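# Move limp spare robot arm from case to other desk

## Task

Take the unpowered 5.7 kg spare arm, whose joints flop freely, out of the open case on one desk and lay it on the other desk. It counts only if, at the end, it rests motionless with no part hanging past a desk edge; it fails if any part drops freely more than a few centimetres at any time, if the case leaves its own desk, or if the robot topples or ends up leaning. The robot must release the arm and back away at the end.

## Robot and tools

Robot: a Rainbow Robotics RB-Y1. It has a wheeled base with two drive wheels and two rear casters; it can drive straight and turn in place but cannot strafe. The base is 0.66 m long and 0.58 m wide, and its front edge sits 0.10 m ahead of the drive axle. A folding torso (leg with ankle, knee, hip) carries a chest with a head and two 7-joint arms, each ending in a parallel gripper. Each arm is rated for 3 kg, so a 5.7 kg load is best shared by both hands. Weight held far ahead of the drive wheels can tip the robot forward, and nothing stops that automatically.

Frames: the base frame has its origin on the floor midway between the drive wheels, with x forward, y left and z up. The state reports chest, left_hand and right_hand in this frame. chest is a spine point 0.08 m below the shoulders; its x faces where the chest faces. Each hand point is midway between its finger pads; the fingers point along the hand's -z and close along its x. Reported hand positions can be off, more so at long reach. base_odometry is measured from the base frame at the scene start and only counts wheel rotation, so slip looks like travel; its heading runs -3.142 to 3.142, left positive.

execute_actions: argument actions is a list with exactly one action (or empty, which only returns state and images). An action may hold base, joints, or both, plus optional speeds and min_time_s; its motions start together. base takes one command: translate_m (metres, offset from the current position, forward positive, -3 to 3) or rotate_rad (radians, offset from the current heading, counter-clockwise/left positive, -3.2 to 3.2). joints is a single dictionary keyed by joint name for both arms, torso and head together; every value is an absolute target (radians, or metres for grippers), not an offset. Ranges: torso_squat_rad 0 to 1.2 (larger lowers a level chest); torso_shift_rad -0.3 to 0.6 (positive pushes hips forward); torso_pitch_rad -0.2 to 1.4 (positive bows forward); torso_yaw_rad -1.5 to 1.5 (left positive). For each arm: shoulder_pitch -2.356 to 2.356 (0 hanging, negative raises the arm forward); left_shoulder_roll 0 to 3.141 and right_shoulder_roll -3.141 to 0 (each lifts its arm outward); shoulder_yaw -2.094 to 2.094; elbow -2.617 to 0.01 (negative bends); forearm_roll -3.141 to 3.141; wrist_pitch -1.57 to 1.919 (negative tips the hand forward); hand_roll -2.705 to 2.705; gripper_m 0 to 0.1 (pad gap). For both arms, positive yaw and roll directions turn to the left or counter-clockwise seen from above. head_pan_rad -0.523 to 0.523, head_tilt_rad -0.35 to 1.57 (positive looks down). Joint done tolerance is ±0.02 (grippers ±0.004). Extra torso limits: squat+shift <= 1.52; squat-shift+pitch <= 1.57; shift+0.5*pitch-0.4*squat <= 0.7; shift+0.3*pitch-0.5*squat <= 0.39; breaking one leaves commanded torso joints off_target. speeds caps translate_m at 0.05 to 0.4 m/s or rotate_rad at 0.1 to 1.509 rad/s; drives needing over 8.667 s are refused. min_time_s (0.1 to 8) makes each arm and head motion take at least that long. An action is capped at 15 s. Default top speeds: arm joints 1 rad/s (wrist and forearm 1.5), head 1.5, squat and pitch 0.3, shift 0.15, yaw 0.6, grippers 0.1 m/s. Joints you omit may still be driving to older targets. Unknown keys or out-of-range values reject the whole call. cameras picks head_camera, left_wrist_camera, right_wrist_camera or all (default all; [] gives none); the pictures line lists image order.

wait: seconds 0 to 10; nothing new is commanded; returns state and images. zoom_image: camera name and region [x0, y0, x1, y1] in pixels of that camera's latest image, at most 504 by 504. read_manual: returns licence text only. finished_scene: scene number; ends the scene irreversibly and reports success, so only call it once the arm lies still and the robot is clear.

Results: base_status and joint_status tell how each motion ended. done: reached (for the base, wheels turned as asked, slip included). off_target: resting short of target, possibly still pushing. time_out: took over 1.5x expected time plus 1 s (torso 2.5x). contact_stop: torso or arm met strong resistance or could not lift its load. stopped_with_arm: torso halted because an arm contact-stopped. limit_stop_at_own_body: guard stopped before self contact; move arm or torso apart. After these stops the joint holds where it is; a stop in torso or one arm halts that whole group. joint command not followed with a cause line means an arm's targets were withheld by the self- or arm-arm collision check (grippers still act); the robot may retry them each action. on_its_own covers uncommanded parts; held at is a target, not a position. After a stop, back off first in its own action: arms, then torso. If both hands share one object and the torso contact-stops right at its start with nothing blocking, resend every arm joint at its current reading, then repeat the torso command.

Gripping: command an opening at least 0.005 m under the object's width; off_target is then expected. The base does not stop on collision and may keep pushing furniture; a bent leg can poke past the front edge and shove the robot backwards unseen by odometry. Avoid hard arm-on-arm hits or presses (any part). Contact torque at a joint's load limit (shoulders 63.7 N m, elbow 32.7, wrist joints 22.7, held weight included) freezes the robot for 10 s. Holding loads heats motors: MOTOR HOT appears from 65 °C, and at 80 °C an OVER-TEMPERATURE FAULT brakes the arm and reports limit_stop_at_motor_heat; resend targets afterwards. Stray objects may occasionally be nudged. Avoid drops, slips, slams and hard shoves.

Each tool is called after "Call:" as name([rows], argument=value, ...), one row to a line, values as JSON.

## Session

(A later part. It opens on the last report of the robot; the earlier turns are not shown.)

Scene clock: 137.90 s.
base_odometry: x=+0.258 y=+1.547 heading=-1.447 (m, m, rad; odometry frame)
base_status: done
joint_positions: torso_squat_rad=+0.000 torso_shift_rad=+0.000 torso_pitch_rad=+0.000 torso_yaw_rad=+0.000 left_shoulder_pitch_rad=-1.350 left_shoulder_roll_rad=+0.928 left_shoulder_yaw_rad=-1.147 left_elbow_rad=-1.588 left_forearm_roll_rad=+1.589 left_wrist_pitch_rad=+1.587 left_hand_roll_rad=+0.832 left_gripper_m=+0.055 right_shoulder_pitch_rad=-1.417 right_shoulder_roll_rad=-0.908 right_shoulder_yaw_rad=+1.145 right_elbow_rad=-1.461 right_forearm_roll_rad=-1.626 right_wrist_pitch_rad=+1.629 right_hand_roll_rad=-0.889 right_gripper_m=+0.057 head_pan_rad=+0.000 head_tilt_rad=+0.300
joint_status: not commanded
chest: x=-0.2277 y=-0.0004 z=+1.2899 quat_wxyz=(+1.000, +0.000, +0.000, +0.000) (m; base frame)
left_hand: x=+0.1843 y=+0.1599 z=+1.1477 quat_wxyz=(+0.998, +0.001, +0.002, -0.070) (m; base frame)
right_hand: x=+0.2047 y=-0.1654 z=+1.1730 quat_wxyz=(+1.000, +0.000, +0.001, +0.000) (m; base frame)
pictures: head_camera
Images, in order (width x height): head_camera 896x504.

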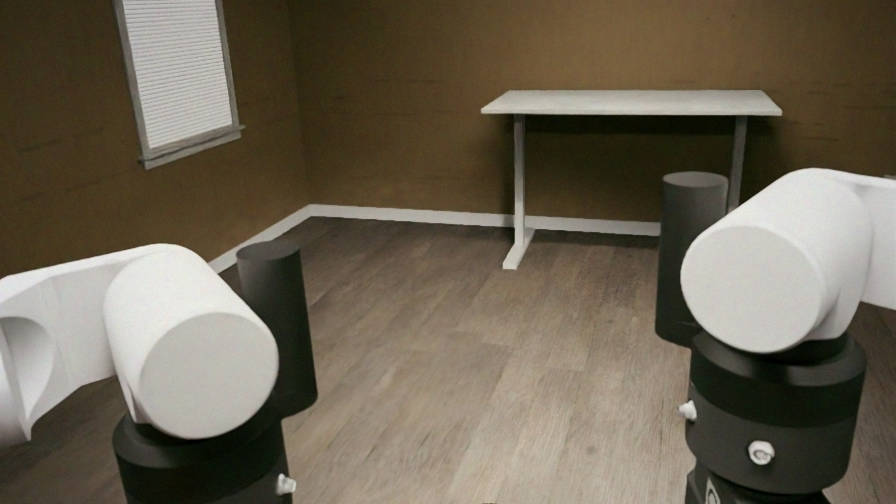

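Call:
execute_actions([
  {"base":{"rotate_rad":-0.215},"speeds":{"rotate_rad":0.4}},
], cameras=[])

Call:
execute_actions([
  {"base":{"translate_m":2.5},"joints":{"head_tilt_rad":0.4}},
], cameras=["head_camera"])

Scene clock: 152.70 s.
base_odometry: x=+0.258 y=+1.547 heading=-1.661 (m, m, rad; odometry frame)
base_status: done
joint_positions: torso_squat_rad=+0.000 torso_shift_rad=+0.000 torso_pitch_rad=+0.000 torso_yaw_rad=+0.000 left_shoulder_pitch_rad=-1.350 left_shoulder_roll_rad=+0.928 left_shoulder_yaw_rad=-1.147 left_elbow_rad=-1.588 left_forearm_roll_rad=+1.589 left_wrist_pitch_rad=+1.587 left_hand_roll_rad=+0.832 left_gripper_m=+0.055 right_shoulder_pitch_rad=-1.417 right_shoulder_roll_rad=-0.908 right_shoulder_yaw_rad=+1.145 right_elbow_rad=-1.461 right_forearm_roll_rad=-1.626 right_wrist_pitch_rad=+1.629 right_hand_roll_rad=-0.889 right_gripper_m=+0.057 head_pan_rad=+0.000 head_tilt_rad=+0.300
joint_status: not commanded
chest: x=-0.2277 y=-0.0004 z=+1.2899 quat_wxyz=(+1.000, +0.000, +0.000, +0.000) (m; base frame)
left_hand: x=+0.1843 y=+0.1599 z=+1.1477 quat_wxyz=(+0.998, +0.001, +0.002, -0.070) (m; base frame)
right_hand: x=+0.2047 y=-0.1654 z=+1.1730 quat_wxyz=(+1.000, +0.000, +0.001, +0.000) (m; base frame)
pictures: none
No camera images: the call's "cameras" was empty. Leave "cameras" out to get every camera's image.

Scene clock: 160.23 s.
base_odometry: x=+0.032 y=-0.943 heading=-1.661 (m, m, rad; odometry frame)
base_status: done
joint_positions: torso_squat_rad=+0.000 torso_shift_rad=+0.000 torso_pitch_rad=+0.001 torso_yaw_rad=+0.000 left_shoulder_pitch_rad=-1.350 left_shoulder_roll_rad=+0.928 left_shoulder_yaw_rad=-1.147 left_elbow_rad=-1.588 left_forearm_roll_rad=+1.589 left_wrist_pitch_rad=+1.587 left_hand_roll_rad=+0.832 left_gripper_m=+0.055 right_shoulder_pitch_rad=-1.417 right_shoulder_roll_rad=-0.908 right_shoulder_yaw_rad=+1.145 right_elbow_rad=-1.461 right_forearm_roll_rad=-1.626 right_wrist_pitch_rad=+1.629 right_hand_roll_rad=-0.889 right_gripper_m=+0.057 head_pan_rad=+0.000 head_tilt_rad=+0.400
joint_status: all done
chest: x=-0.2276 y=-0.0004 z=+1.2899 quat_wxyz=(+1.000, +0.000, +0.000, +0.000) (m; base frame)
left_hand: x=+0.1844 y=+0.1599 z=+1.1476 quat_wxyz=(+0.998, +0.001, +0.002, -0.070) (m; base frame)
right_hand: x=+0.2048 y=-0.1654 z=+1.1729 quat_wxyz=(+1.000, +0.000, +0.001, +0.000) (m; base frame)
pictures: head_camera
Images, in order (width x height): head_camera 896x504.

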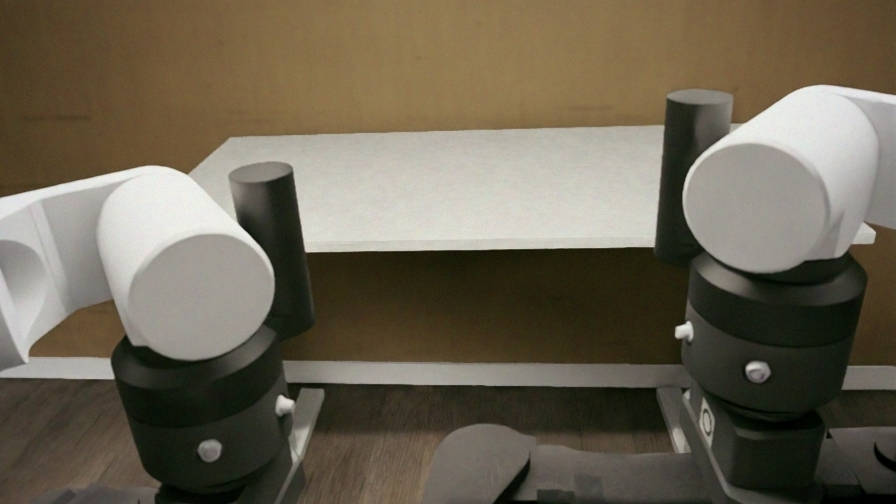

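Call:
execute_actions([
  {"base":{"translate_m":0.55},"speeds":{"translate_m":0.3},"joints":{"left_shoulder_pitch_rad":-1.608,"left_shoulder_roll_rad":0.9675,"left_shoulder_yaw_rad":-1.104,"left_elbow_rad":-1.4656,"left_forearm_roll_rad":1.783,"left_wrist_pitch_rad":1.787,"left_hand_roll_rad":0.791,"right_shoulder_pitch_rad":-1.682,"right_shoulder_roll_rad":-0.921,"right_shoulder_yaw_rad":1.126,"right_elbow_rad":-1.285,"right_forearm_roll_rad":-1.787,"right_wrist_pitch_rad":1.836,"right_hand_roll_rad":-0.824,"head_tilt_rad":0.7,"head_pan_rad":0.3},"min_time_s":2.5},
])

Scene clock: 187.37 s.
base_odometry: x=-0.018 y=-1.491 heading=-1.662 (m, m, rad; odometry frame)
base_status: done
joint_positions: torso_squat_rad=+0.000 torso_shift_rad=+0.000 torso_pitch_rad=+0.001 torso_yaw_rad=+0.000 left_shoulder_pitch_rad=-1.604 left_shoulder_roll_rad=+0.966 left_shoulder_yaw_rad=-1.107 left_elbow_rad=-1.467 left_forearm_roll_rad=+1.783 left_wrist_pitch_rad=+1.787 left_hand_roll_rad=+0.791 left_gripper_m=+0.055 right_shoulder_pitch_rad=-1.679 right_shoulder_roll_rad=-0.921 right_shoulder_yaw_rad=+1.128 right_elbow_rad=-1.285 right_forearm_roll_rad=-1.786 right_wrist_pitch_rad=+1.836 right_hand_roll_rad=-0.825 right_gripper_m=+0.056 head_pan_rad=+0.300 head_tilt_rad=+0.700
joint_status: all done
chest: x=-0.2276 y=-0.0004 z=+1.2899 quat_wxyz=(+1.000, +0.000, +0.000, +0.000) (m; base frame)
left_hand: x=+0.1846 y=+0.1599 z=+1.2667 quat_wxyz=(+0.998, +0.001, +0.003, -0.070) (m; base frame)
right_hand: x=+0.2055 y=-0.1660 z=+1.2924 quat_wxyz=(+1.000, +0.000, +0.002, -0.001) (m; base frame)
pictures: head_camera, left_wrist_camera, right_wrist_camera
Images, in order (width x height): head_camera 896x504, left_wrist_camera 644x364, right_wrist_camera 644x364.

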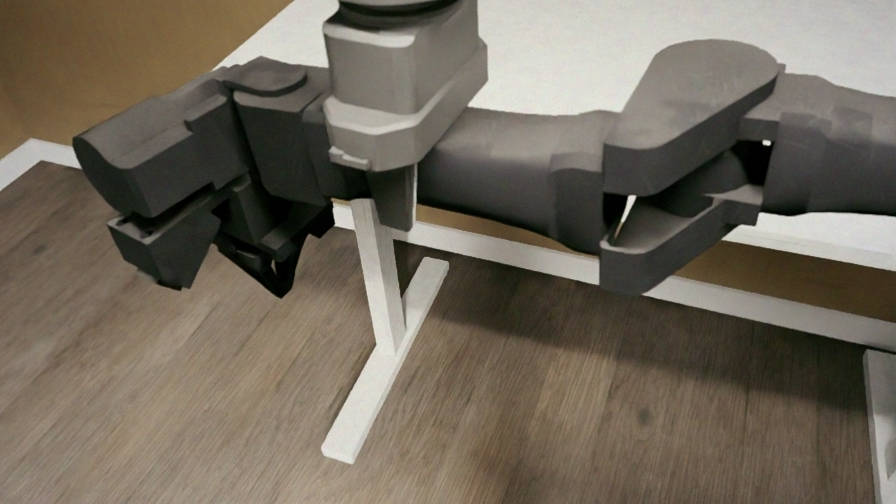

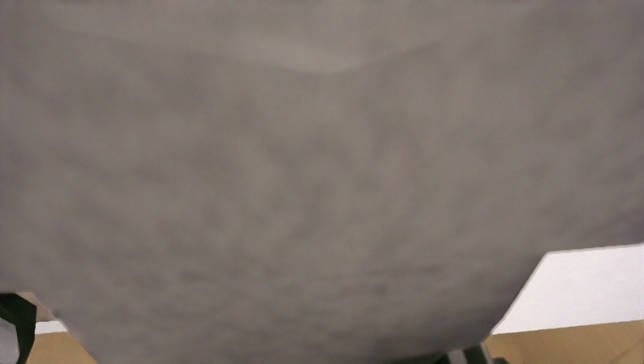

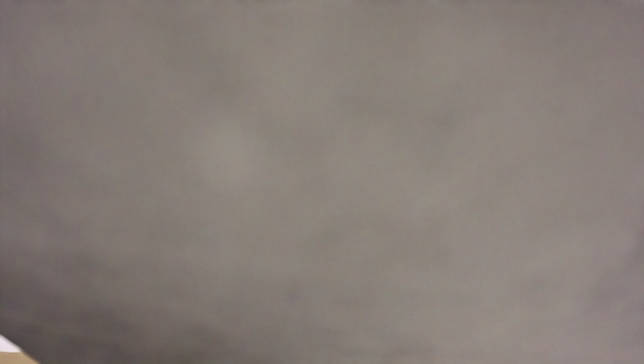

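Call:
execute_actions([
  {"base":{"translate_m":0.3},"speeds":{"translate_m":0.2},"joints":{"head_tilt_rad":0.85}},
], cameras=["head_camera"])

Scene clock: 192.60 s.
base_odometry: x=-0.045 y=-1.790 heading=-1.662 (m, m, rad; odometry frame)
base_status: done
joint_positions: torso_squat_rad=+0.000 torso_shift_rad=+0.000 torso_pitch_rad=+0.001 torso_yaw_rad=+0.000 left_shoulder_pitch_rad=-1.604 left_shoulder_roll_rad=+0.966 left_shoulder_yaw_rad=-1.107 left_elbow_rad=-1.466 left_forearm_roll_rad=+1.783 left_wrist_pitch_rad=+1.787 left_hand_roll_rad=+0.791 left_gripper_m=+0.055 right_shoulder_pitch_rad=-1.680 right_shoulder_roll_rad=-0.921 right_shoulder_yaw_rad=+1.128 right_elbow_rad=-1.284 right_forearm_roll_rad=-1.786 right_wrist_pitch_rad=+1.836 right_hand_roll_rad=-0.825 right_gripper_m=+0.056 head_pan_rad=+0.300 head_tilt_rad=+0.850
joint_status: all done
chest: x=-0.2276 y=-0.0004 z=+1.2899 quat_wxyz=(+1.000, +0.000, +0.000, +0.000) (m; base frame)
left_hand: x=+0.1846 y=+0.1599 z=+1.2668 quat_wxyz=(+0.998, +0.001, +0.003, -0.070) (m; base frame)
right_hand: x=+0.2056 y=-0.1660 z=+1.2925 quat_wxyz=(+1.000, +0.000, +0.001, -0.001) (m; base frame)
pictures: head_camera
Images, in order (width x height): head_camera 896x504.

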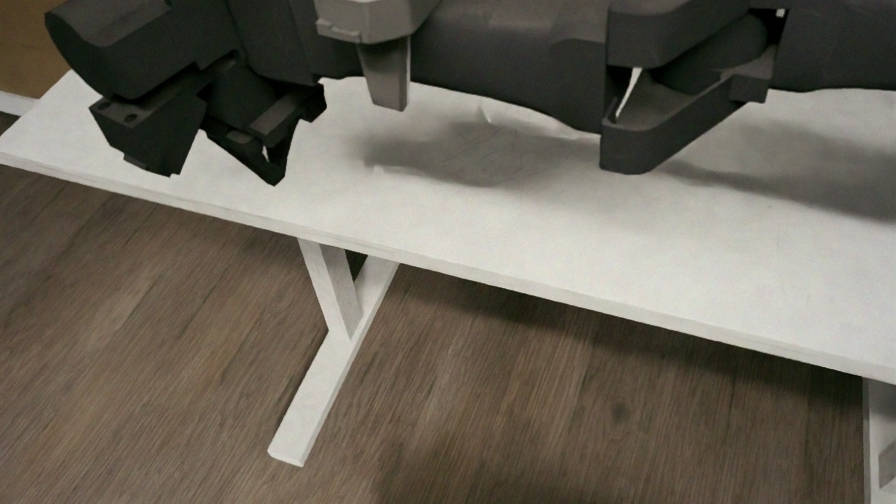

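Call:
execute_actions([
  {"base":{"translate_m":0.26},"speeds":{"translate_m":0.2}},
], cameras=[])

Call:
execute_actions([
  {"joints":{"torso_yaw_rad":0.17,"torso_squat_rad":0.35}},
], cameras=["head_camera"])

Scene clock: 202.60 s.
base_odometry: x=-0.069 y=-2.049 heading=-1.663 (m, m, rad; odometry frame)
base_status: done
joint_positions: torso_squat_rad=+0.000 torso_shift_rad=+0.000 torso_pitch_rad=+0.001 torso_yaw_rad=+0.000 left_shoulder_pitch_rad=-1.604 left_shoulder_roll_rad=+0.966 left_shoulder_yaw_rad=-1.107 left_elbow_rad=-1.466 left_forearm_roll_rad=+1.783 left_wrist_pitch_rad=+1.787 left_hand_roll_rad=+0.791 left_gripper_m=+0.055 right_shoulder_pitch_rad=-1.680 right_shoulder_roll_rad=-0.921 right_shoulder_yaw_rad=+1.128 right_elbow_rad=-1.284 right_forearm_roll_rad=-1.786 right_wrist_pitch_rad=+1.836 right_hand_roll_rad=-0.825 right_gripper_m=+0.056 head_pan_rad=+0.300 head_tilt_rad=+0.850
joint_status: not commanded
chest: x=-0.2276 y=-0.0004 z=+1.2899 quat_wxyz=(+1.000, +0.000, +0.000, +0.000) (m; base frame)
left_hand: x=+0.1846 y=+0.1599 z=+1.2668 quat_wxyz=(+0.998, +0.001, +0.003, -0.070) (m; base frame)
right_hand: x=+0.2056 y=-0.1660 z=+1.2925 quat_wxyz=(+1.000, +0.000, +0.001, -0.001) (m; base frame)
pictures: none
No camera images: the call's "cameras" was empty. Leave "cameras" out to get every camera's image.

Scene clock: 204.53 s.
base_odometry: x=-0.069 y=-2.049 heading=-1.663 (m, m, rad; odometry frame)
base_status: not commanded
joint_positions: torso_squat_rad=+0.350 torso_shift_rad=+0.000 torso_pitch_rad=+0.000 torso_yaw_rad=+0.170 left_shoulder_pitch_rad=-1.604 left_shoulder_roll_rad=+0.966 left_shoulder_yaw_rad=-1.107 left_elbow_rad=-1.466 left_forearm_roll_rad=+1.783 left_wrist_pitch_rad=+1.787 left_hand_roll_rad=+0.791 left_gripper_m=+0.055 right_shoulder_pitch_rad=-1.680 right_shoulder_roll_rad=-0.921 right_shoulder_yaw_rad=+1.128 right_elbow_rad=-1.284 right_forearm_roll_rad=-1.786 right_wrist_pitch_rad=+1.836 right_hand_roll_rad=-0.825 right_gripper_m=+0.056 head_pan_rad=+0.300 head_tilt_rad=+0.850
joint_status: all done
chest: x=-0.2278 y=-0.0003 z=+1.2475 quat_wxyz=(+0.996, +0.000, +0.000, +0.085) (m; base frame)
left_hand: x=+0.1514 y=+0.2274 z=+1.2245 quat_wxyz=(+1.000, +0.001, +0.003, +0.015) (m; base frame)
right_hand: x=+0.2271 y=-0.0903 z=+1.2503 quat_wxyz=(+0.996, -0.001, +0.001, +0.084) (m; base frame)
pictures: head_camera
Images, in order (width x height): head_camera 896x504.

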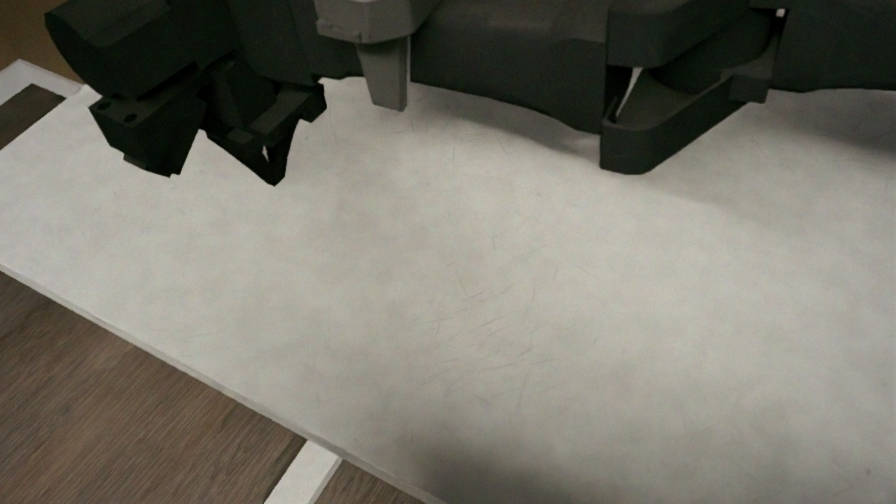

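Call:
execute_actions([
  {"joints":{"torso_squat_rad":0.44}},
], cameras=["head_camera"])

Scene clock: 207.70 s.
base_odometry: x=-0.069 y=-2.049 heading=-1.663 (m, m, rad; odometry frame)
base_status: not commanded
joint_positions: torso_squat_rad=+0.440 torso_shift_rad=+0.000 torso_pitch_rad=+0.000 torso_yaw_rad=+0.170 left_shoulder_pitch_rad=-1.604 left_shoulder_roll_rad=+0.966 left_shoulder_yaw_rad=-1.107 left_elbow_rad=-1.466 left_forearm_roll_rad=+1.783 left_wrist_pitch_rad=+1.787 left_hand_roll_rad=+0.791 left_gripper_m=+0.055 right_shoulder_pitch_rad=-1.680 right_shoulder_roll_rad=-0.921 right_shoulder_yaw_rad=+1.128 right_elbow_rad=-1.284 right_forearm_roll_rad=-1.786 right_wrist_pitch_rad=+1.836 right_hand_roll_rad=-0.825 right_gripper_m=+0.056 head_pan_rad=+0.300 head_tilt_rad=+0.850
joint_status: all done
chest: x=-0.2278 y=-0.0003 z=+1.2233 quat_wxyz=(+0.996, +0.000, +0.000, +0.085) (m; base frame)
left_hand: x=+0.1514 y=+0.2274 z=+1.2003 quat_wxyz=(+1.000, +0.001, +0.003, +0.015) (m; base frame)
right_hand: x=+0.2271 y=-0.0903 z=+1.2261 quat_wxyz=(+0.996, -0.001, +0.001, +0.084) (m; base frame)
pictures: head_camera
Images, in order (width x height): head_camera 896x504.

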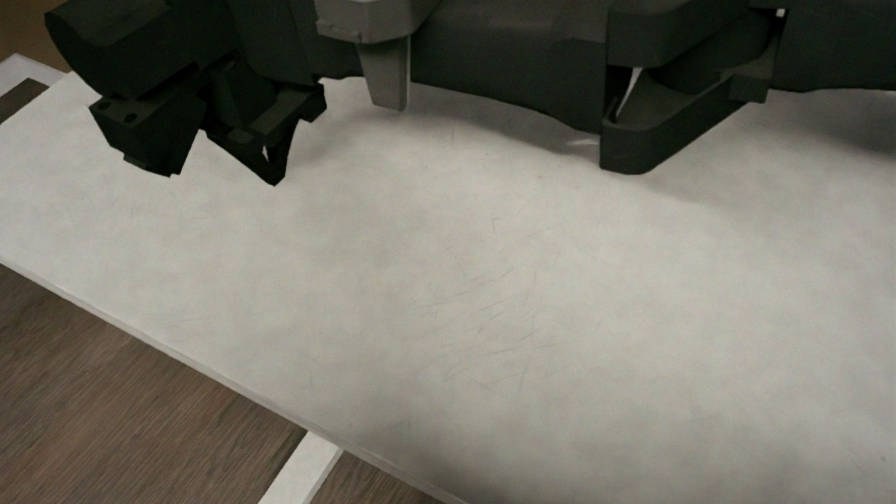

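Call:
execute_actions([
  {"joints":{"torso_squat_rad":0.49}},
], cameras=["head_camera"])

Scene clock: 210.57 s.
base_odometry: x=-0.069 y=-2.049 heading=-1.663 (m, m, rad; odometry frame)
base_status: not commanded
joint_positions: torso_squat_rad=+0.490 torso_shift_rad=+0.000 torso_pitch_rad=+0.000 torso_yaw_rad=+0.170 left_shoulder_pitch_rad=-1.604 left_shoulder_roll_rad=+0.966 left_shoulder_yaw_rad=-1.107 left_elbow_rad=-1.466 left_forearm_roll_rad=+1.783 left_wrist_pitch_rad=+1.787 left_hand_roll_rad=+0.791 left_gripper_m=+0.055 right_shoulder_pitch_rad=-1.680 right_shoulder_roll_rad=-0.921 right_shoulder_yaw_rad=+1.128 right_elbow_rad=-1.284 right_forearm_roll_rad=-1.786 right_wrist_pitch_rad=+1.836 right_hand_roll_rad=-0.825 right_gripper_m=+0.056 head_pan_rad=+0.300 head_tilt_rad=+0.850
joint_status: all done
chest: x=-0.2278 y=-0.0003 z=+1.2076 quat_wxyz=(+0.996, +0.000, +0.000, +0.085) (m; base frame)
left_hand: x=+0.1514 y=+0.2274 z=+1.1846 quat_wxyz=(+1.000, +0.001, +0.003, +0.015) (m; base frame)
right_hand: x=+0.2271 y=-0.0903 z=+1.2104 quat_wxyz=(+0.996, -0.001, +0.001, +0.084) (m; base frame)
pictures: head_camera
Images, in order (width x height): head_camera 896x504.

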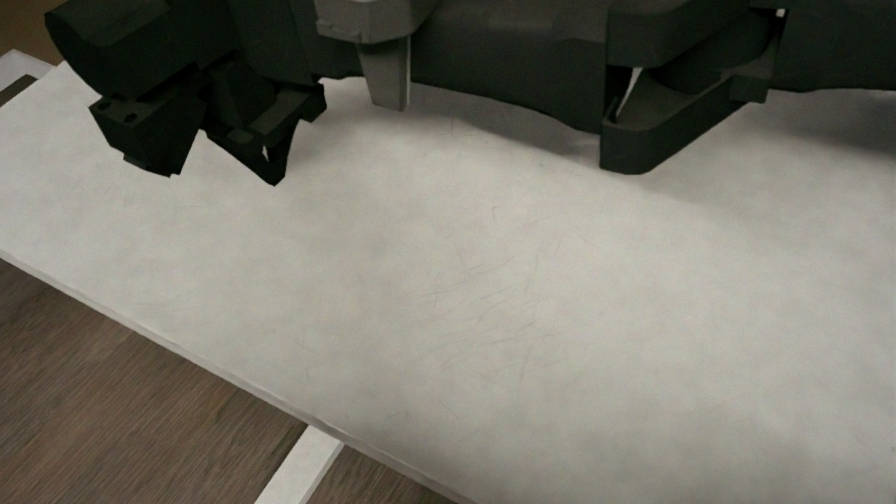

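Call:
execute_actions([
  {"joints":{"torso_squat_rad":0.525}},
], cameras=["head_camera"])

Scene clock: 216.37 s.
base_odometry: x=-0.069 y=-2.049 heading=-1.663 (m, m, rad; odometry frame)
base_status: not commanded
joint_positions: torso_squat_rad=+0.525 torso_shift_rad=+0.000 torso_pitch_rad=+0.000 torso_yaw_rad=+0.170 left_shoulder_pitch_rad=-1.604 left_shoulder_roll_rad=+0.966 left_shoulder_yaw_rad=-1.107 left_elbow_rad=-1.466 left_forearm_roll_rad=+1.783 left_wrist_pitch_rad=+1.787 left_hand_roll_rad=+0.791 left_gripper_m=+0.055 right_shoulder_pitch_rad=-1.680 right_shoulder_roll_rad=-0.921 right_shoulder_yaw_rad=+1.128 right_elbow_rad=-1.284 right_forearm_roll_rad=-1.786 right_wrist_pitch_rad=+1.836 right_hand_roll_rad=-0.825 right_gripper_m=+0.056 head_pan_rad=+0.300 head_tilt_rad=+0.850
joint_status: all done
chest: x=-0.2278 y=-0.0003 z=+1.1957 quat_wxyz=(+0.996, +0.000, +0.000, +0.085) (m; base frame)
left_hand: x=+0.1514 y=+0.2274 z=+1.1727 quat_wxyz=(+1.000, +0.001, +0.003, +0.015) (m; base frame)
right_hand: x=+0.2271 y=-0.0903 z=+1.1985 quat_wxyz=(+0.996, -0.001, +0.001, +0.084) (m; base frame)
pictures: head_camera
Images, in order (width x height): head_camera 896x504.

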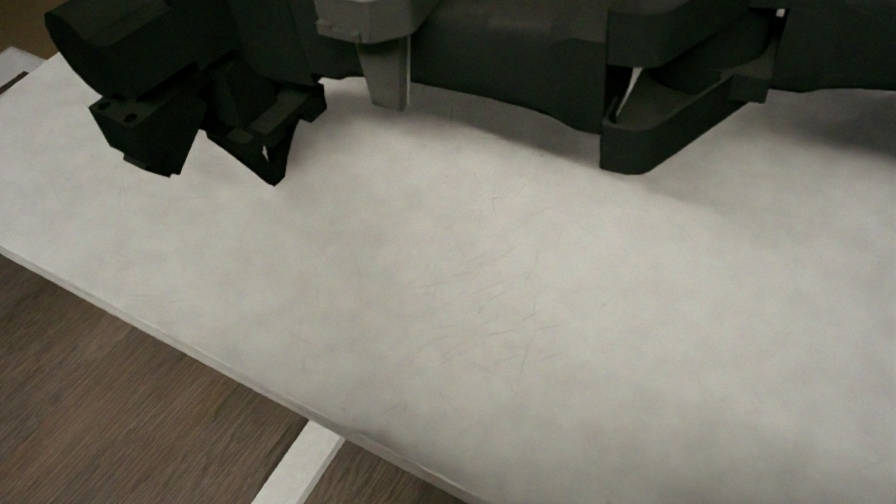

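Call:
execute_actions([
  {"joints":{"torso_squat_rad":0.55}},
], cameras=["head_camera"])

Scene clock: 218.70 s.
base_odometry: x=-0.069 y=-2.049 heading=-1.663 (m, m, rad; odometry frame)
base_status: not commanded
joint_positions: torso_squat_rad=+0.550 torso_shift_rad=+0.000 torso_pitch_rad=+0.000 torso_yaw_rad=+0.170 left_shoulder_pitch_rad=-1.604 left_shoulder_roll_rad=+0.966 left_shoulder_yaw_rad=-1.107 left_elbow_rad=-1.466 left_forearm_roll_rad=+1.783 left_wrist_pitch_rad=+1.787 left_hand_roll_rad=+0.791 left_gripper_m=+0.055 right_shoulder_pitch_rad=-1.680 right_shoulder_roll_rad=-0.921 right_shoulder_yaw_rad=+1.128 right_elbow_rad=-1.284 right_forearm_roll_rad=-1.786 right_wrist_pitch_rad=+1.836 right_hand_roll_rad=-0.825 right_gripper_m=+0.056 head_pan_rad=+0.300 head_tilt_rad=+0.850
joint_status: all done
chest: x=-0.2278 y=-0.0003 z=+1.1867 quat_wxyz=(+0.996, +0.000, +0.000, +0.085) (m; base frame)
left_hand: x=+0.1514 y=+0.2274 z=+1.1638 quat_wxyz=(+1.000, +0.001, +0.003, +0.015) (m; base frame)
right_hand: x=+0.2271 y=-0.0903 z=+1.1895 quat_wxyz=(+0.996, -0.001, +0.001, +0.084) (m; base frame)
pictures: head_camera
Images, in order (width x height): head_camera 896x504.

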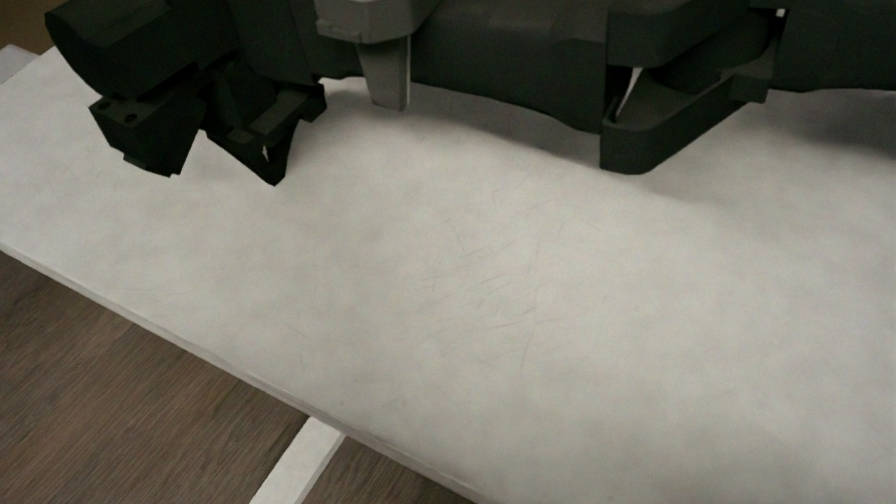

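Call:
execute_actions([
  {"joints":{"torso_squat_rad":0.572}},
], cameras=["head_camera"])

Scene clock: 221.37 s.
base_odometry: x=-0.069 y=-2.049 heading=-1.663 (m, m, rad; odometry frame)
base_status: not commanded
joint_positions: torso_squat_rad=+0.572 torso_shift_rad=+0.000 torso_pitch_rad=+0.000 torso_yaw_rad=+0.170 left_shoulder_pitch_rad=-1.604 left_shoulder_roll_rad=+0.966 left_shoulder_yaw_rad=-1.107 left_elbow_rad=-1.466 left_forearm_roll_rad=+1.783 left_wrist_pitch_rad=+1.787 left_hand_roll_rad=+0.791 left_gripper_m=+0.055 right_shoulder_pitch_rad=-1.680 right_shoulder_roll_rad=-0.921 right_shoulder_yaw_rad=+1.128 right_elbow_rad=-1.284 right_forearm_roll_rad=-1.786 right_wrist_pitch_rad=+1.836 right_hand_roll_rad=-0.825 right_gripper_m=+0.056 head_pan_rad=+0.300 head_tilt_rad=+0.850
joint_status: all done
chest: x=-0.2278 y=-0.0003 z=+1.1785 quat_wxyz=(+0.996, +0.000, +0.000, +0.085) (m; base frame)
left_hand: x=+0.1514 y=+0.2274 z=+1.1556 quat_wxyz=(+1.000, +0.001, +0.003, +0.015) (m; base frame)
right_hand: x=+0.2271 y=-0.0903 z=+1.1814 quat_wxyz=(+0.996, -0.001, +0.001, +0.084) (m; base frame)
pictures: head_camera
Images, in order (width x height): head_camera 896x504.

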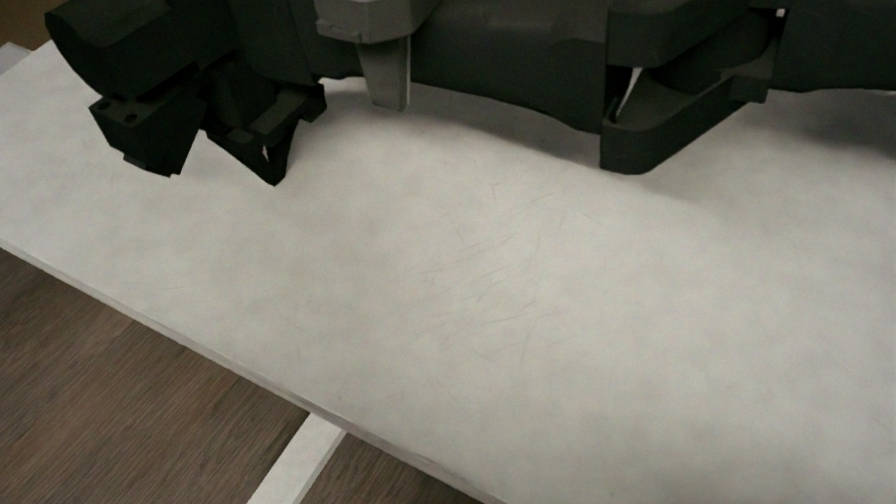

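Call:
execute_actions([
  {"joints":{"torso_squat_rad":0.592}},
], cameras=["head_camera"])

Scene clock: 223.40 s.
base_odometry: x=-0.069 y=-2.049 heading=-1.663 (m, m, rad; odometry frame)
base_status: not commanded
joint_positions: torso_squat_rad=+0.592 torso_shift_rad=+0.000 torso_pitch_rad=-0.001 torso_yaw_rad=+0.170 left_shoulder_pitch_rad=-1.608 left_shoulder_roll_rad=+0.967 left_shoulder_yaw_rad=-1.105 left_elbow_rad=-1.466 left_forearm_roll_rad=+1.783 left_wrist_pitch_rad=+1.788 left_hand_roll_rad=+0.791 left_gripper_m=+0.055 right_shoulder_pitch_rad=-1.679 right_shoulder_roll_rad=-0.921 right_shoulder_yaw_rad=+1.128 right_elbow_rad=-1.284 right_forearm_roll_rad=-1.786 right_wrist_pitch_rad=+1.836 right_hand_roll_rad=-0.824 right_gripper_m=+0.056 head_pan_rad=+0.300 head_tilt_rad=+0.850
joint_status: all done
chest: x=-0.2282 y=-0.0005 z=+1.1708 quat_wxyz=(+0.996, +0.001, +0.000, +0.085) (m; base frame)
left_hand: x=+0.1515 y=+0.2271 z=+1.1504 quat_wxyz=(+1.000, +0.001, +0.000, +0.015) (m; base frame)
right_hand: x=+0.2267 y=-0.0907 z=+1.1735 quat_wxyz=(+0.997, -0.001, +0.001, +0.083) (m; base frame)
pictures: head_camera
Images, in order (width x height): head_camera 896x504.

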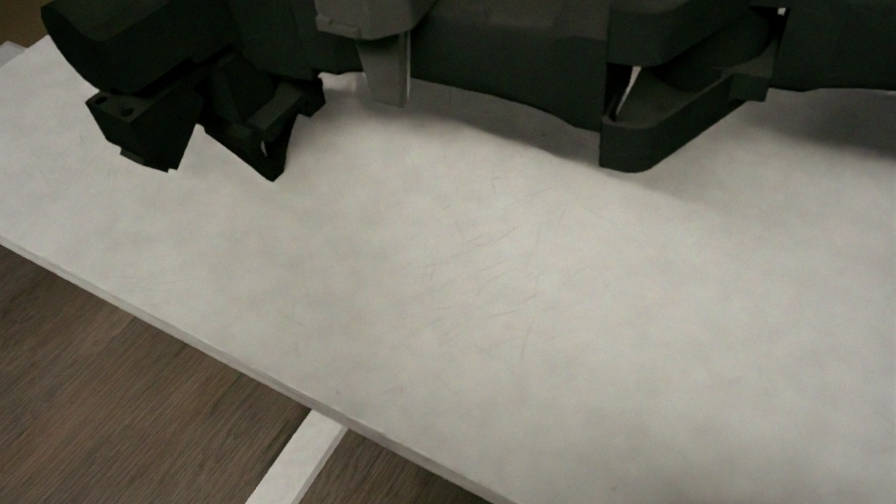

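Call:
execute_actions([
  {"joints":{"torso_yaw_rad":0.1}},
], cameras=["head_camera"])

Scene clock: 227.37 s.
base_odometry: x=-0.069 y=-2.049 heading=-1.663 (m, m, rad; odometry frame)
base_status: not commanded
joint_positions: torso_squat_rad=+0.592 torso_shift_rad=+0.000 torso_pitch_rad=+0.000 torso_yaw_rad=+0.100 left_shoulder_pitch_rad=-1.607 left_shoulder_roll_rad=+0.967 left_shoulder_yaw_rad=-1.105 left_elbow_rad=-1.466 left_forearm_roll_rad=+1.783 left_wrist_pitch_rad=+1.788 left_hand_roll_rad=+0.791 left_gripper_m=+0.055 right_shoulder_pitch_rad=-1.679 right_shoulder_roll_rad=-0.921 right_shoulder_yaw_rad=+1.128 right_elbow_rad=-1.284 right_forearm_roll_rad=-1.786 right_wrist_pitch_rad=+1.836 right_hand_roll_rad=-0.824 right_gripper_m=+0.056 head_pan_rad=+0.300 head_tilt_rad=+0.850
joint_status: all done
chest: x=-0.2281 y=-0.0005 z=+1.1708 quat_wxyz=(+0.999, +0.001, +0.000, +0.050) (m; base frame)
left_hand: x=+0.1665 y=+0.1999 z=+1.1497 quat_wxyz=(+1.000, +0.001, +0.001, -0.020) (m; base frame)
right_hand: x=+0.2194 y=-0.1224 z=+1.1734 quat_wxyz=(+0.999, -0.001, +0.001, +0.048) (m; base frame)
pictures: head_camera
Images, in order (width x height): head_camera 896x504.

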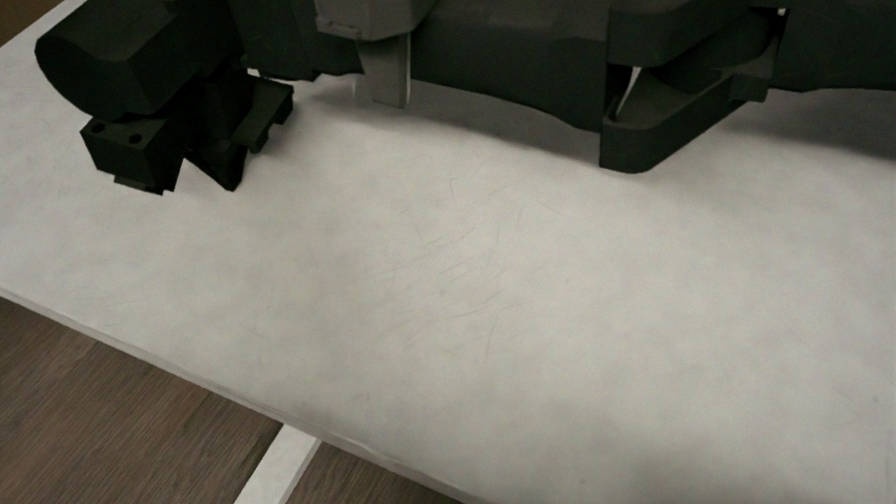

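Call:
execute_actions([
  {"joints":{"torso_yaw_rad":0.02,"torso_squat_rad":0.615,"head_pan_rad":0.45,"head_tilt_rad":0.7}},
], cameras=["head_camera"])

Call:
execute_actions([
  {"joints":{"torso_yaw_rad":-0.06,"torso_squat_rad":0.67}},
], cameras=["head_camera"])

Scene clock: 231.80 s.
base_odometry: x=-0.069 y=-2.049 heading=-1.663 (m, m, rad; odometry frame)
base_status: not commanded
joint_positions: torso_squat_rad=+0.615 torso_shift_rad=+0.000 torso_pitch_rad=+0.000 torso_yaw_rad=+0.020 left_shoulder_pitch_rad=-1.606 left_shoulder_roll_rad=+0.967 left_shoulder_yaw_rad=-1.105 left_elbow_rad=-1.466 left_forearm_roll_rad=+1.783 left_wrist_pitch_rad=+1.787 left_hand_roll_rad=+0.791 left_gripper_m=+0.055 right_shoulder_pitch_rad=-1.679 right_shoulder_roll_rad=-0.921 right_shoulder_yaw_rad=+1.128 right_elbow_rad=-1.284 right_forearm_roll_rad=-1.786 right_wrist_pitch_rad=+1.836 right_hand_roll_rad=-0.824 right_gripper_m=+0.056 head_pan_rad=+0.450 head_tilt_rad=+0.700
joint_status: all done
chest: x=-0.2280 y=-0.0005 z=+1.1617 quat_wxyz=(+1.000, +0.001, +0.000, +0.010) (m; base frame)
left_hand: x=+0.1813 y=+0.1678 z=+1.1400 quat_wxyz=(+0.998, +0.001, +0.002, -0.060) (m; base frame)
right_hand: x=+0.2084 y=-0.1577 z=+1.1642 quat_wxyz=(+1.000, +0.000, +0.002, +0.008) (m; base frame)
pictures: head_camera
Images, in order (width x height): head_camera 896x504.

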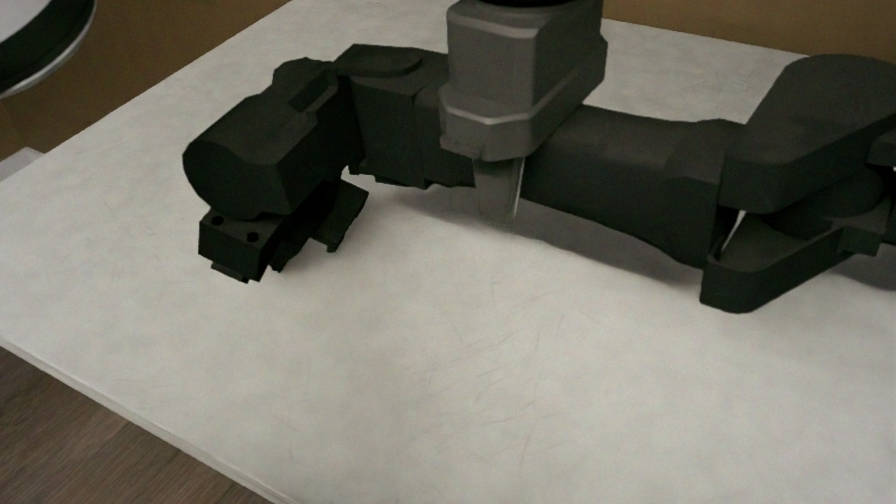

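Scene clock: 232.77 s.
base_odometry: x=-0.069 y=-2.049 heading=-1.663 (m, m, rad; odometry frame)
base_status: not commanded
joint_positions: torso_squat_rad=+0.670 torso_shift_rad=+0.000 torso_pitch_rad=+0.000 torso_yaw_rad=-0.060 left_shoulder_pitch_rad=-1.606 left_shoulder_roll_rad=+0.967 left_shoulder_yaw_rad=-1.105 left_elbow_rad=-1.466 left_forearm_roll_rad=+1.783 left_wrist_pitch_rad=+1.787 left_hand_roll_rad=+0.791 left_gripper_m=+0.055 right_shoulder_pitch_rad=-1.679 right_shoulder_roll_rad=-0.921 right_shoulder_yaw_rad=+1.128 right_elbow_rad=-1.284 right_forearm_roll_rad=-1.786 right_wrist_pitch_rad=+1.836 right_hand_roll_rad=-0.824 right_gripper_m=+0.056 head_pan_rad=+0.450 head_tilt_rad=+0.700
joint_status: all done
chest: x=-0.2280 y=-0.0005 z=+1.1386 quat_wxyz=(+1.000, +0.001, +0.000, -0.030) (m; base frame)
left_hand: x=+0.1934 y=+0.1347 z=+1.1166 quat_wxyz=(+0.995, +0.001, +0.002, -0.100) (m; base frame)
right_hand: x=+0.1944 y=-0.1920 z=+1.1412 quat_wxyz=(+1.000, +0.000, +0.001, -0.031) (m; base frame)
pictures: head_camera
Images, in order (width x height): head_camera 896x504.

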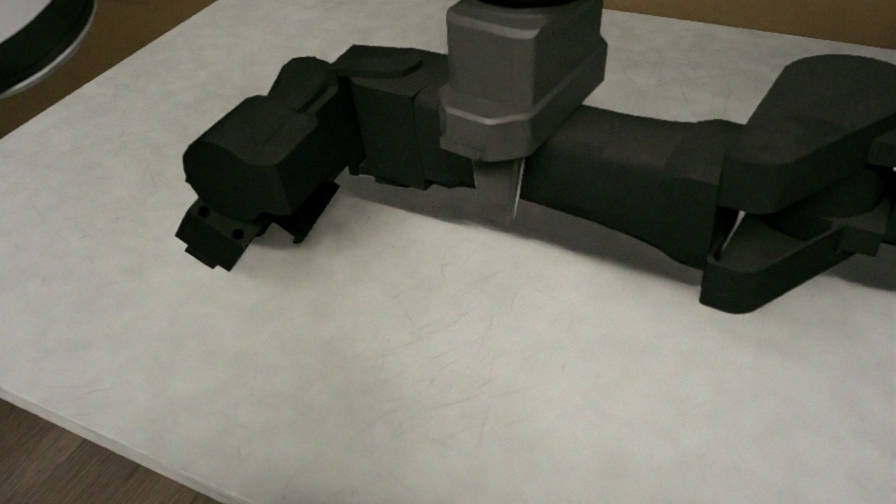

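Call:
execute_actions([
  {"joints":{"torso_yaw_rad":-0.12,"torso_squat_rad":0.75}},
], cameras=["head_camera"])

Call:
execute_actions([
  {"joints":{"torso_yaw_rad":-0.14,"torso_squat_rad":0.83,"head_pan_rad":-0.35,"head_tilt_rad":0.8}},
], cameras=["head_camera"])

Scene clock: 237.37 s.
base_odometry: x=-0.069 y=-2.049 heading=-1.663 (m, m, rad; odometry frame)
base_status: not commanded
joint_positions: torso_squat_rad=+0.750 torso_shift_rad=+0.000 torso_pitch_rad=+0.000 torso_yaw_rad=-0.120 left_shoulder_pitch_rad=-1.605 left_shoulder_roll_rad=+0.967 left_shoulder_yaw_rad=-1.105 left_elbow_rad=-1.466 left_forearm_roll_rad=+1.783 left_wrist_pitch_rad=+1.787 left_hand_roll_rad=+0.791 left_gripper_m=+0.055 right_shoulder_pitch_rad=-1.679 right_shoulder_roll_rad=-0.921 right_shoulder_yaw_rad=+1.128 right_elbow_rad=-1.284 right_forearm_roll_rad=-1.786 right_wrist_pitch_rad=+1.836 right_hand_roll_rad=-0.824 right_gripper_m=+0.056 head_pan_rad=+0.450 head_tilt_rad=+0.700
joint_status: all done
chest: x=-0.2280 y=-0.0005 z=+1.1021 quat_wxyz=(+0.998, +0.001, +0.000, -0.060) (m; base frame)
left_hand: x=+0.2007 y=+0.1092 z=+1.0800 quat_wxyz=(+0.992, +0.001, +0.002, -0.130) (m; base frame)
right_hand: x=+0.1822 y=-0.2170 z=+1.1047 quat_wxyz=(+0.998, +0.000, +0.001, -0.061) (m; base frame)
pictures: head_camera
Images, in order (width x height): head_camera 896x504.

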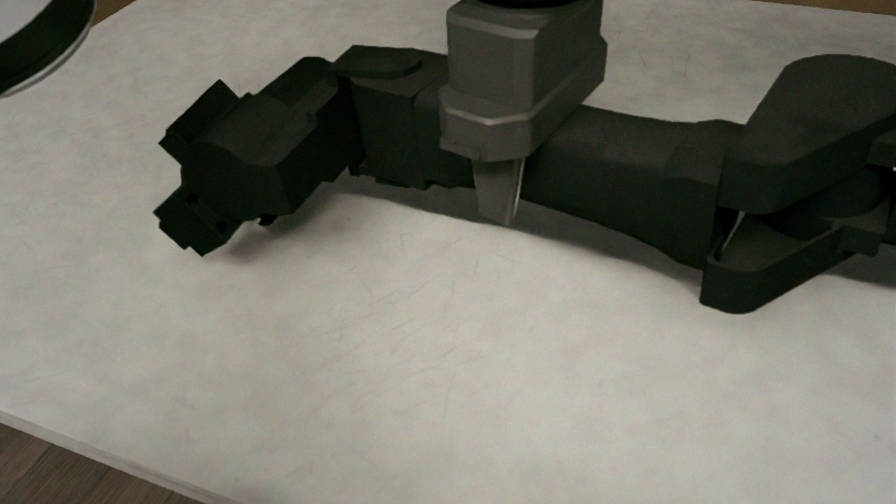

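Scene clock: 238.57 s.
base_odometry: x=-0.069 y=-2.049 heading=-1.663 (m, m, rad; odometry frame)
base_status: not commanded
joint_positions: torso_squat_rad=+0.830 torso_shift_rad=+0.000 torso_pitch_rad=+0.000 torso_yaw_rad=-0.140 left_shoulder_pitch_rad=-1.606 left_shoulder_roll_rad=+0.967 left_shoulder_yaw_rad=-1.105 left_elbow_rad=-1.466 left_forearm_roll_rad=+1.783 left_wrist_pitch_rad=+1.787 left_hand_roll_rad=+0.791 left_gripper_m=+0.055 right_shoulder_pitch_rad=-1.679 right_shoulder_roll_rad=-0.921 right_shoulder_yaw_rad=+1.128 right_elbow_rad=-1.284 right_forearm_roll_rad=-1.786 right_wrist_pitch_rad=+1.836 right_hand_roll_rad=-0.824 right_gripper_m=+0.056 head_pan_rad=-0.350 head_tilt_rad=+0.800
joint_status: all done
chest: x=-0.2280 y=-0.0005 z=+1.0624 quat_wxyz=(+0.998, +0.001, +0.000, -0.070) (m; base frame)
left_hand: x=+0.2028 y=+0.1005 z=+1.0406 quat_wxyz=(+0.990, +0.001, +0.002, -0.140) (m; base frame)
right_hand: x=+0.1777 y=-0.2252 z=+1.0649 quat_wxyz=(+0.997, +0.000, +0.001, -0.071) (m; base frame)
pictures: head_camera
Images, in order (width x height): head_camera 896x504.

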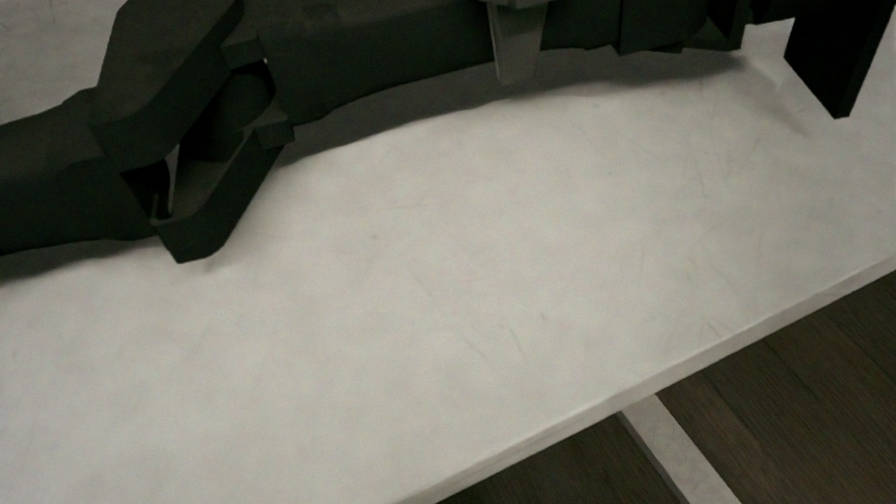

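Call:
execute_actions([
  {"joints":{"torso_squat_rad":0.865,"head_tilt_rad":0.65}},
], cameras=["head_camera"])

Scene clock: 241.33 s.
base_odometry: x=-0.069 y=-2.049 heading=-1.663 (m, m, rad; odometry frame)
base_status: not commanded
joint_positions: torso_squat_rad=+0.865 torso_shift_rad=+0.000 torso_pitch_rad=+0.000 torso_yaw_rad=-0.140 left_shoulder_pitch_rad=-1.606 left_shoulder_roll_rad=+0.967 left_shoulder_yaw_rad=-1.105 left_elbow_rad=-1.466 left_forearm_roll_rad=+1.783 left_wrist_pitch_rad=+1.787 left_hand_roll_rad=+0.791 left_gripper_m=+0.055 right_shoulder_pitch_rad=-1.679 right_shoulder_roll_rad=-0.921 right_shoulder_yaw_rad=+1.128 right_elbow_rad=-1.284 right_forearm_roll_rad=-1.786 right_wrist_pitch_rad=+1.836 right_hand_roll_rad=-0.824 right_gripper_m=+0.056 head_pan_rad=-0.350 head_tilt_rad=+0.650
joint_status: all done
chest: x=-0.2280 y=-0.0005 z=+1.0440 quat_wxyz=(+0.998, +0.001, +0.000, -0.070) (m; base frame)
left_hand: x=+0.2028 y=+0.1006 z=+1.0222 quat_wxyz=(+0.990, +0.001, +0.002, -0.140) (m; base frame)
right_hand: x=+0.1777 y=-0.2252 z=+1.0465 quat_wxyz=(+0.997, +0.000, +0.001, -0.071) (m; base frame)
pictures: head_camera
Images, in order (width x height): head_camera 896x504.

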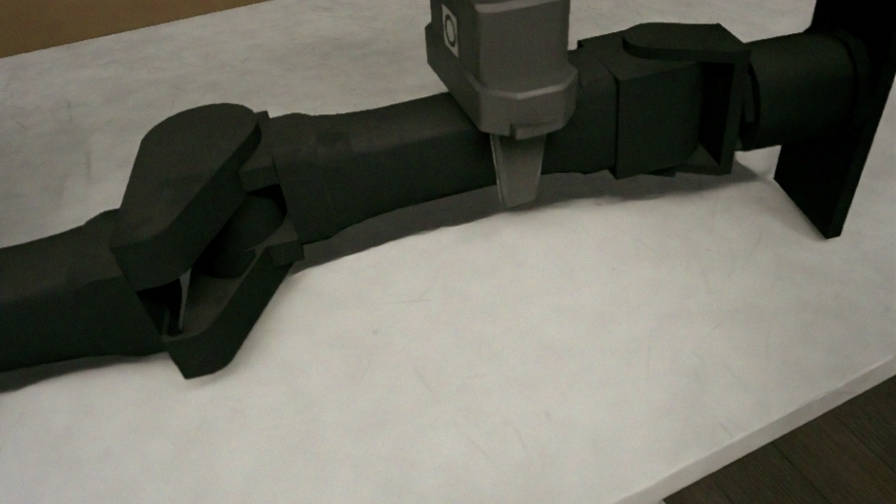

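Call:
execute_actions([
  {"joints":{"torso_squat_rad":0.888}},
])

Scene clock: 243.57 s.
base_odometry: x=-0.069 y=-2.049 heading=-1.663 (m, m, rad; odometry frame)
base_status: not commanded
joint_positions: torso_squat_rad=+0.888 torso_shift_rad=+0.000 torso_pitch_rad=+0.000 torso_yaw_rad=-0.140 left_shoulder_pitch_rad=-1.605 left_shoulder_roll_rad=+0.967 left_shoulder_yaw_rad=-1.106 left_elbow_rad=-1.466 left_forearm_roll_rad=+1.783 left_wrist_pitch_rad=+1.787 left_hand_roll_rad=+0.791 left_gripper_m=+0.055 right_shoulder_pitch_rad=-1.682 right_shoulder_roll_rad=-0.922 right_shoulder_yaw_rad=+1.127 right_elbow_rad=-1.284 right_forearm_roll_rad=-1.786 right_wrist_pitch_rad=+1.836 right_hand_roll_rad=-0.824 right_gripper_m=+0.056 head_pan_rad=-0.350 head_tilt_rad=+0.650
joint_status: all done
chest: x=-0.2282 y=-0.0003 z=+1.0316 quat_wxyz=(+0.998, +0.000, +0.000, -0.070) (m; base frame)
left_hand: x=+0.2025 y=+0.1009 z=+1.0094 quat_wxyz=(+0.990, +0.001, +0.002, -0.140) (m; base frame)
right_hand: x=+0.1778 y=-0.2247 z=+1.0358 quat_wxyz=(+0.997, +0.000, +0.000, -0.071) (m; base frame)
pictures: head_camera, left_wrist_camera, right_wrist_camera
Images, in order (width x height): head_camera 896x504, left_wrist_camera 644x364, right_wrist_camera 644x364.

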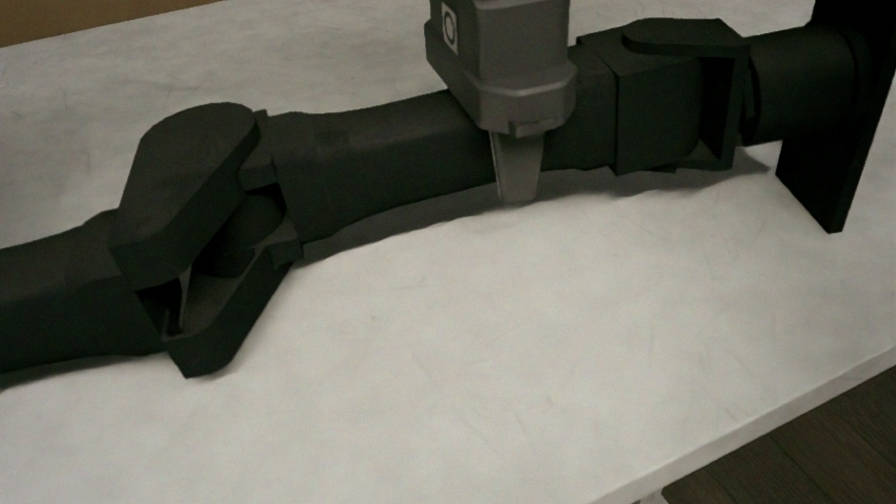

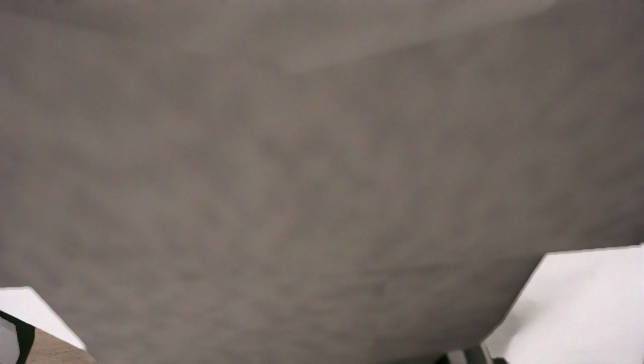

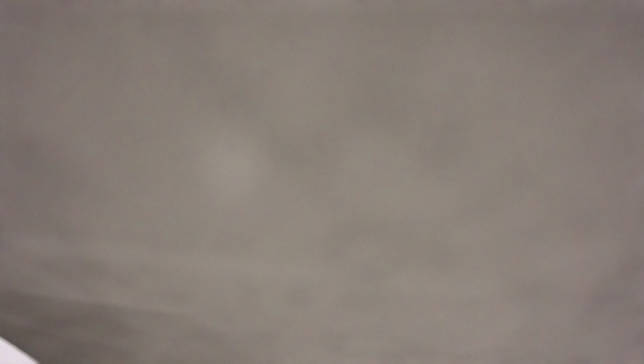

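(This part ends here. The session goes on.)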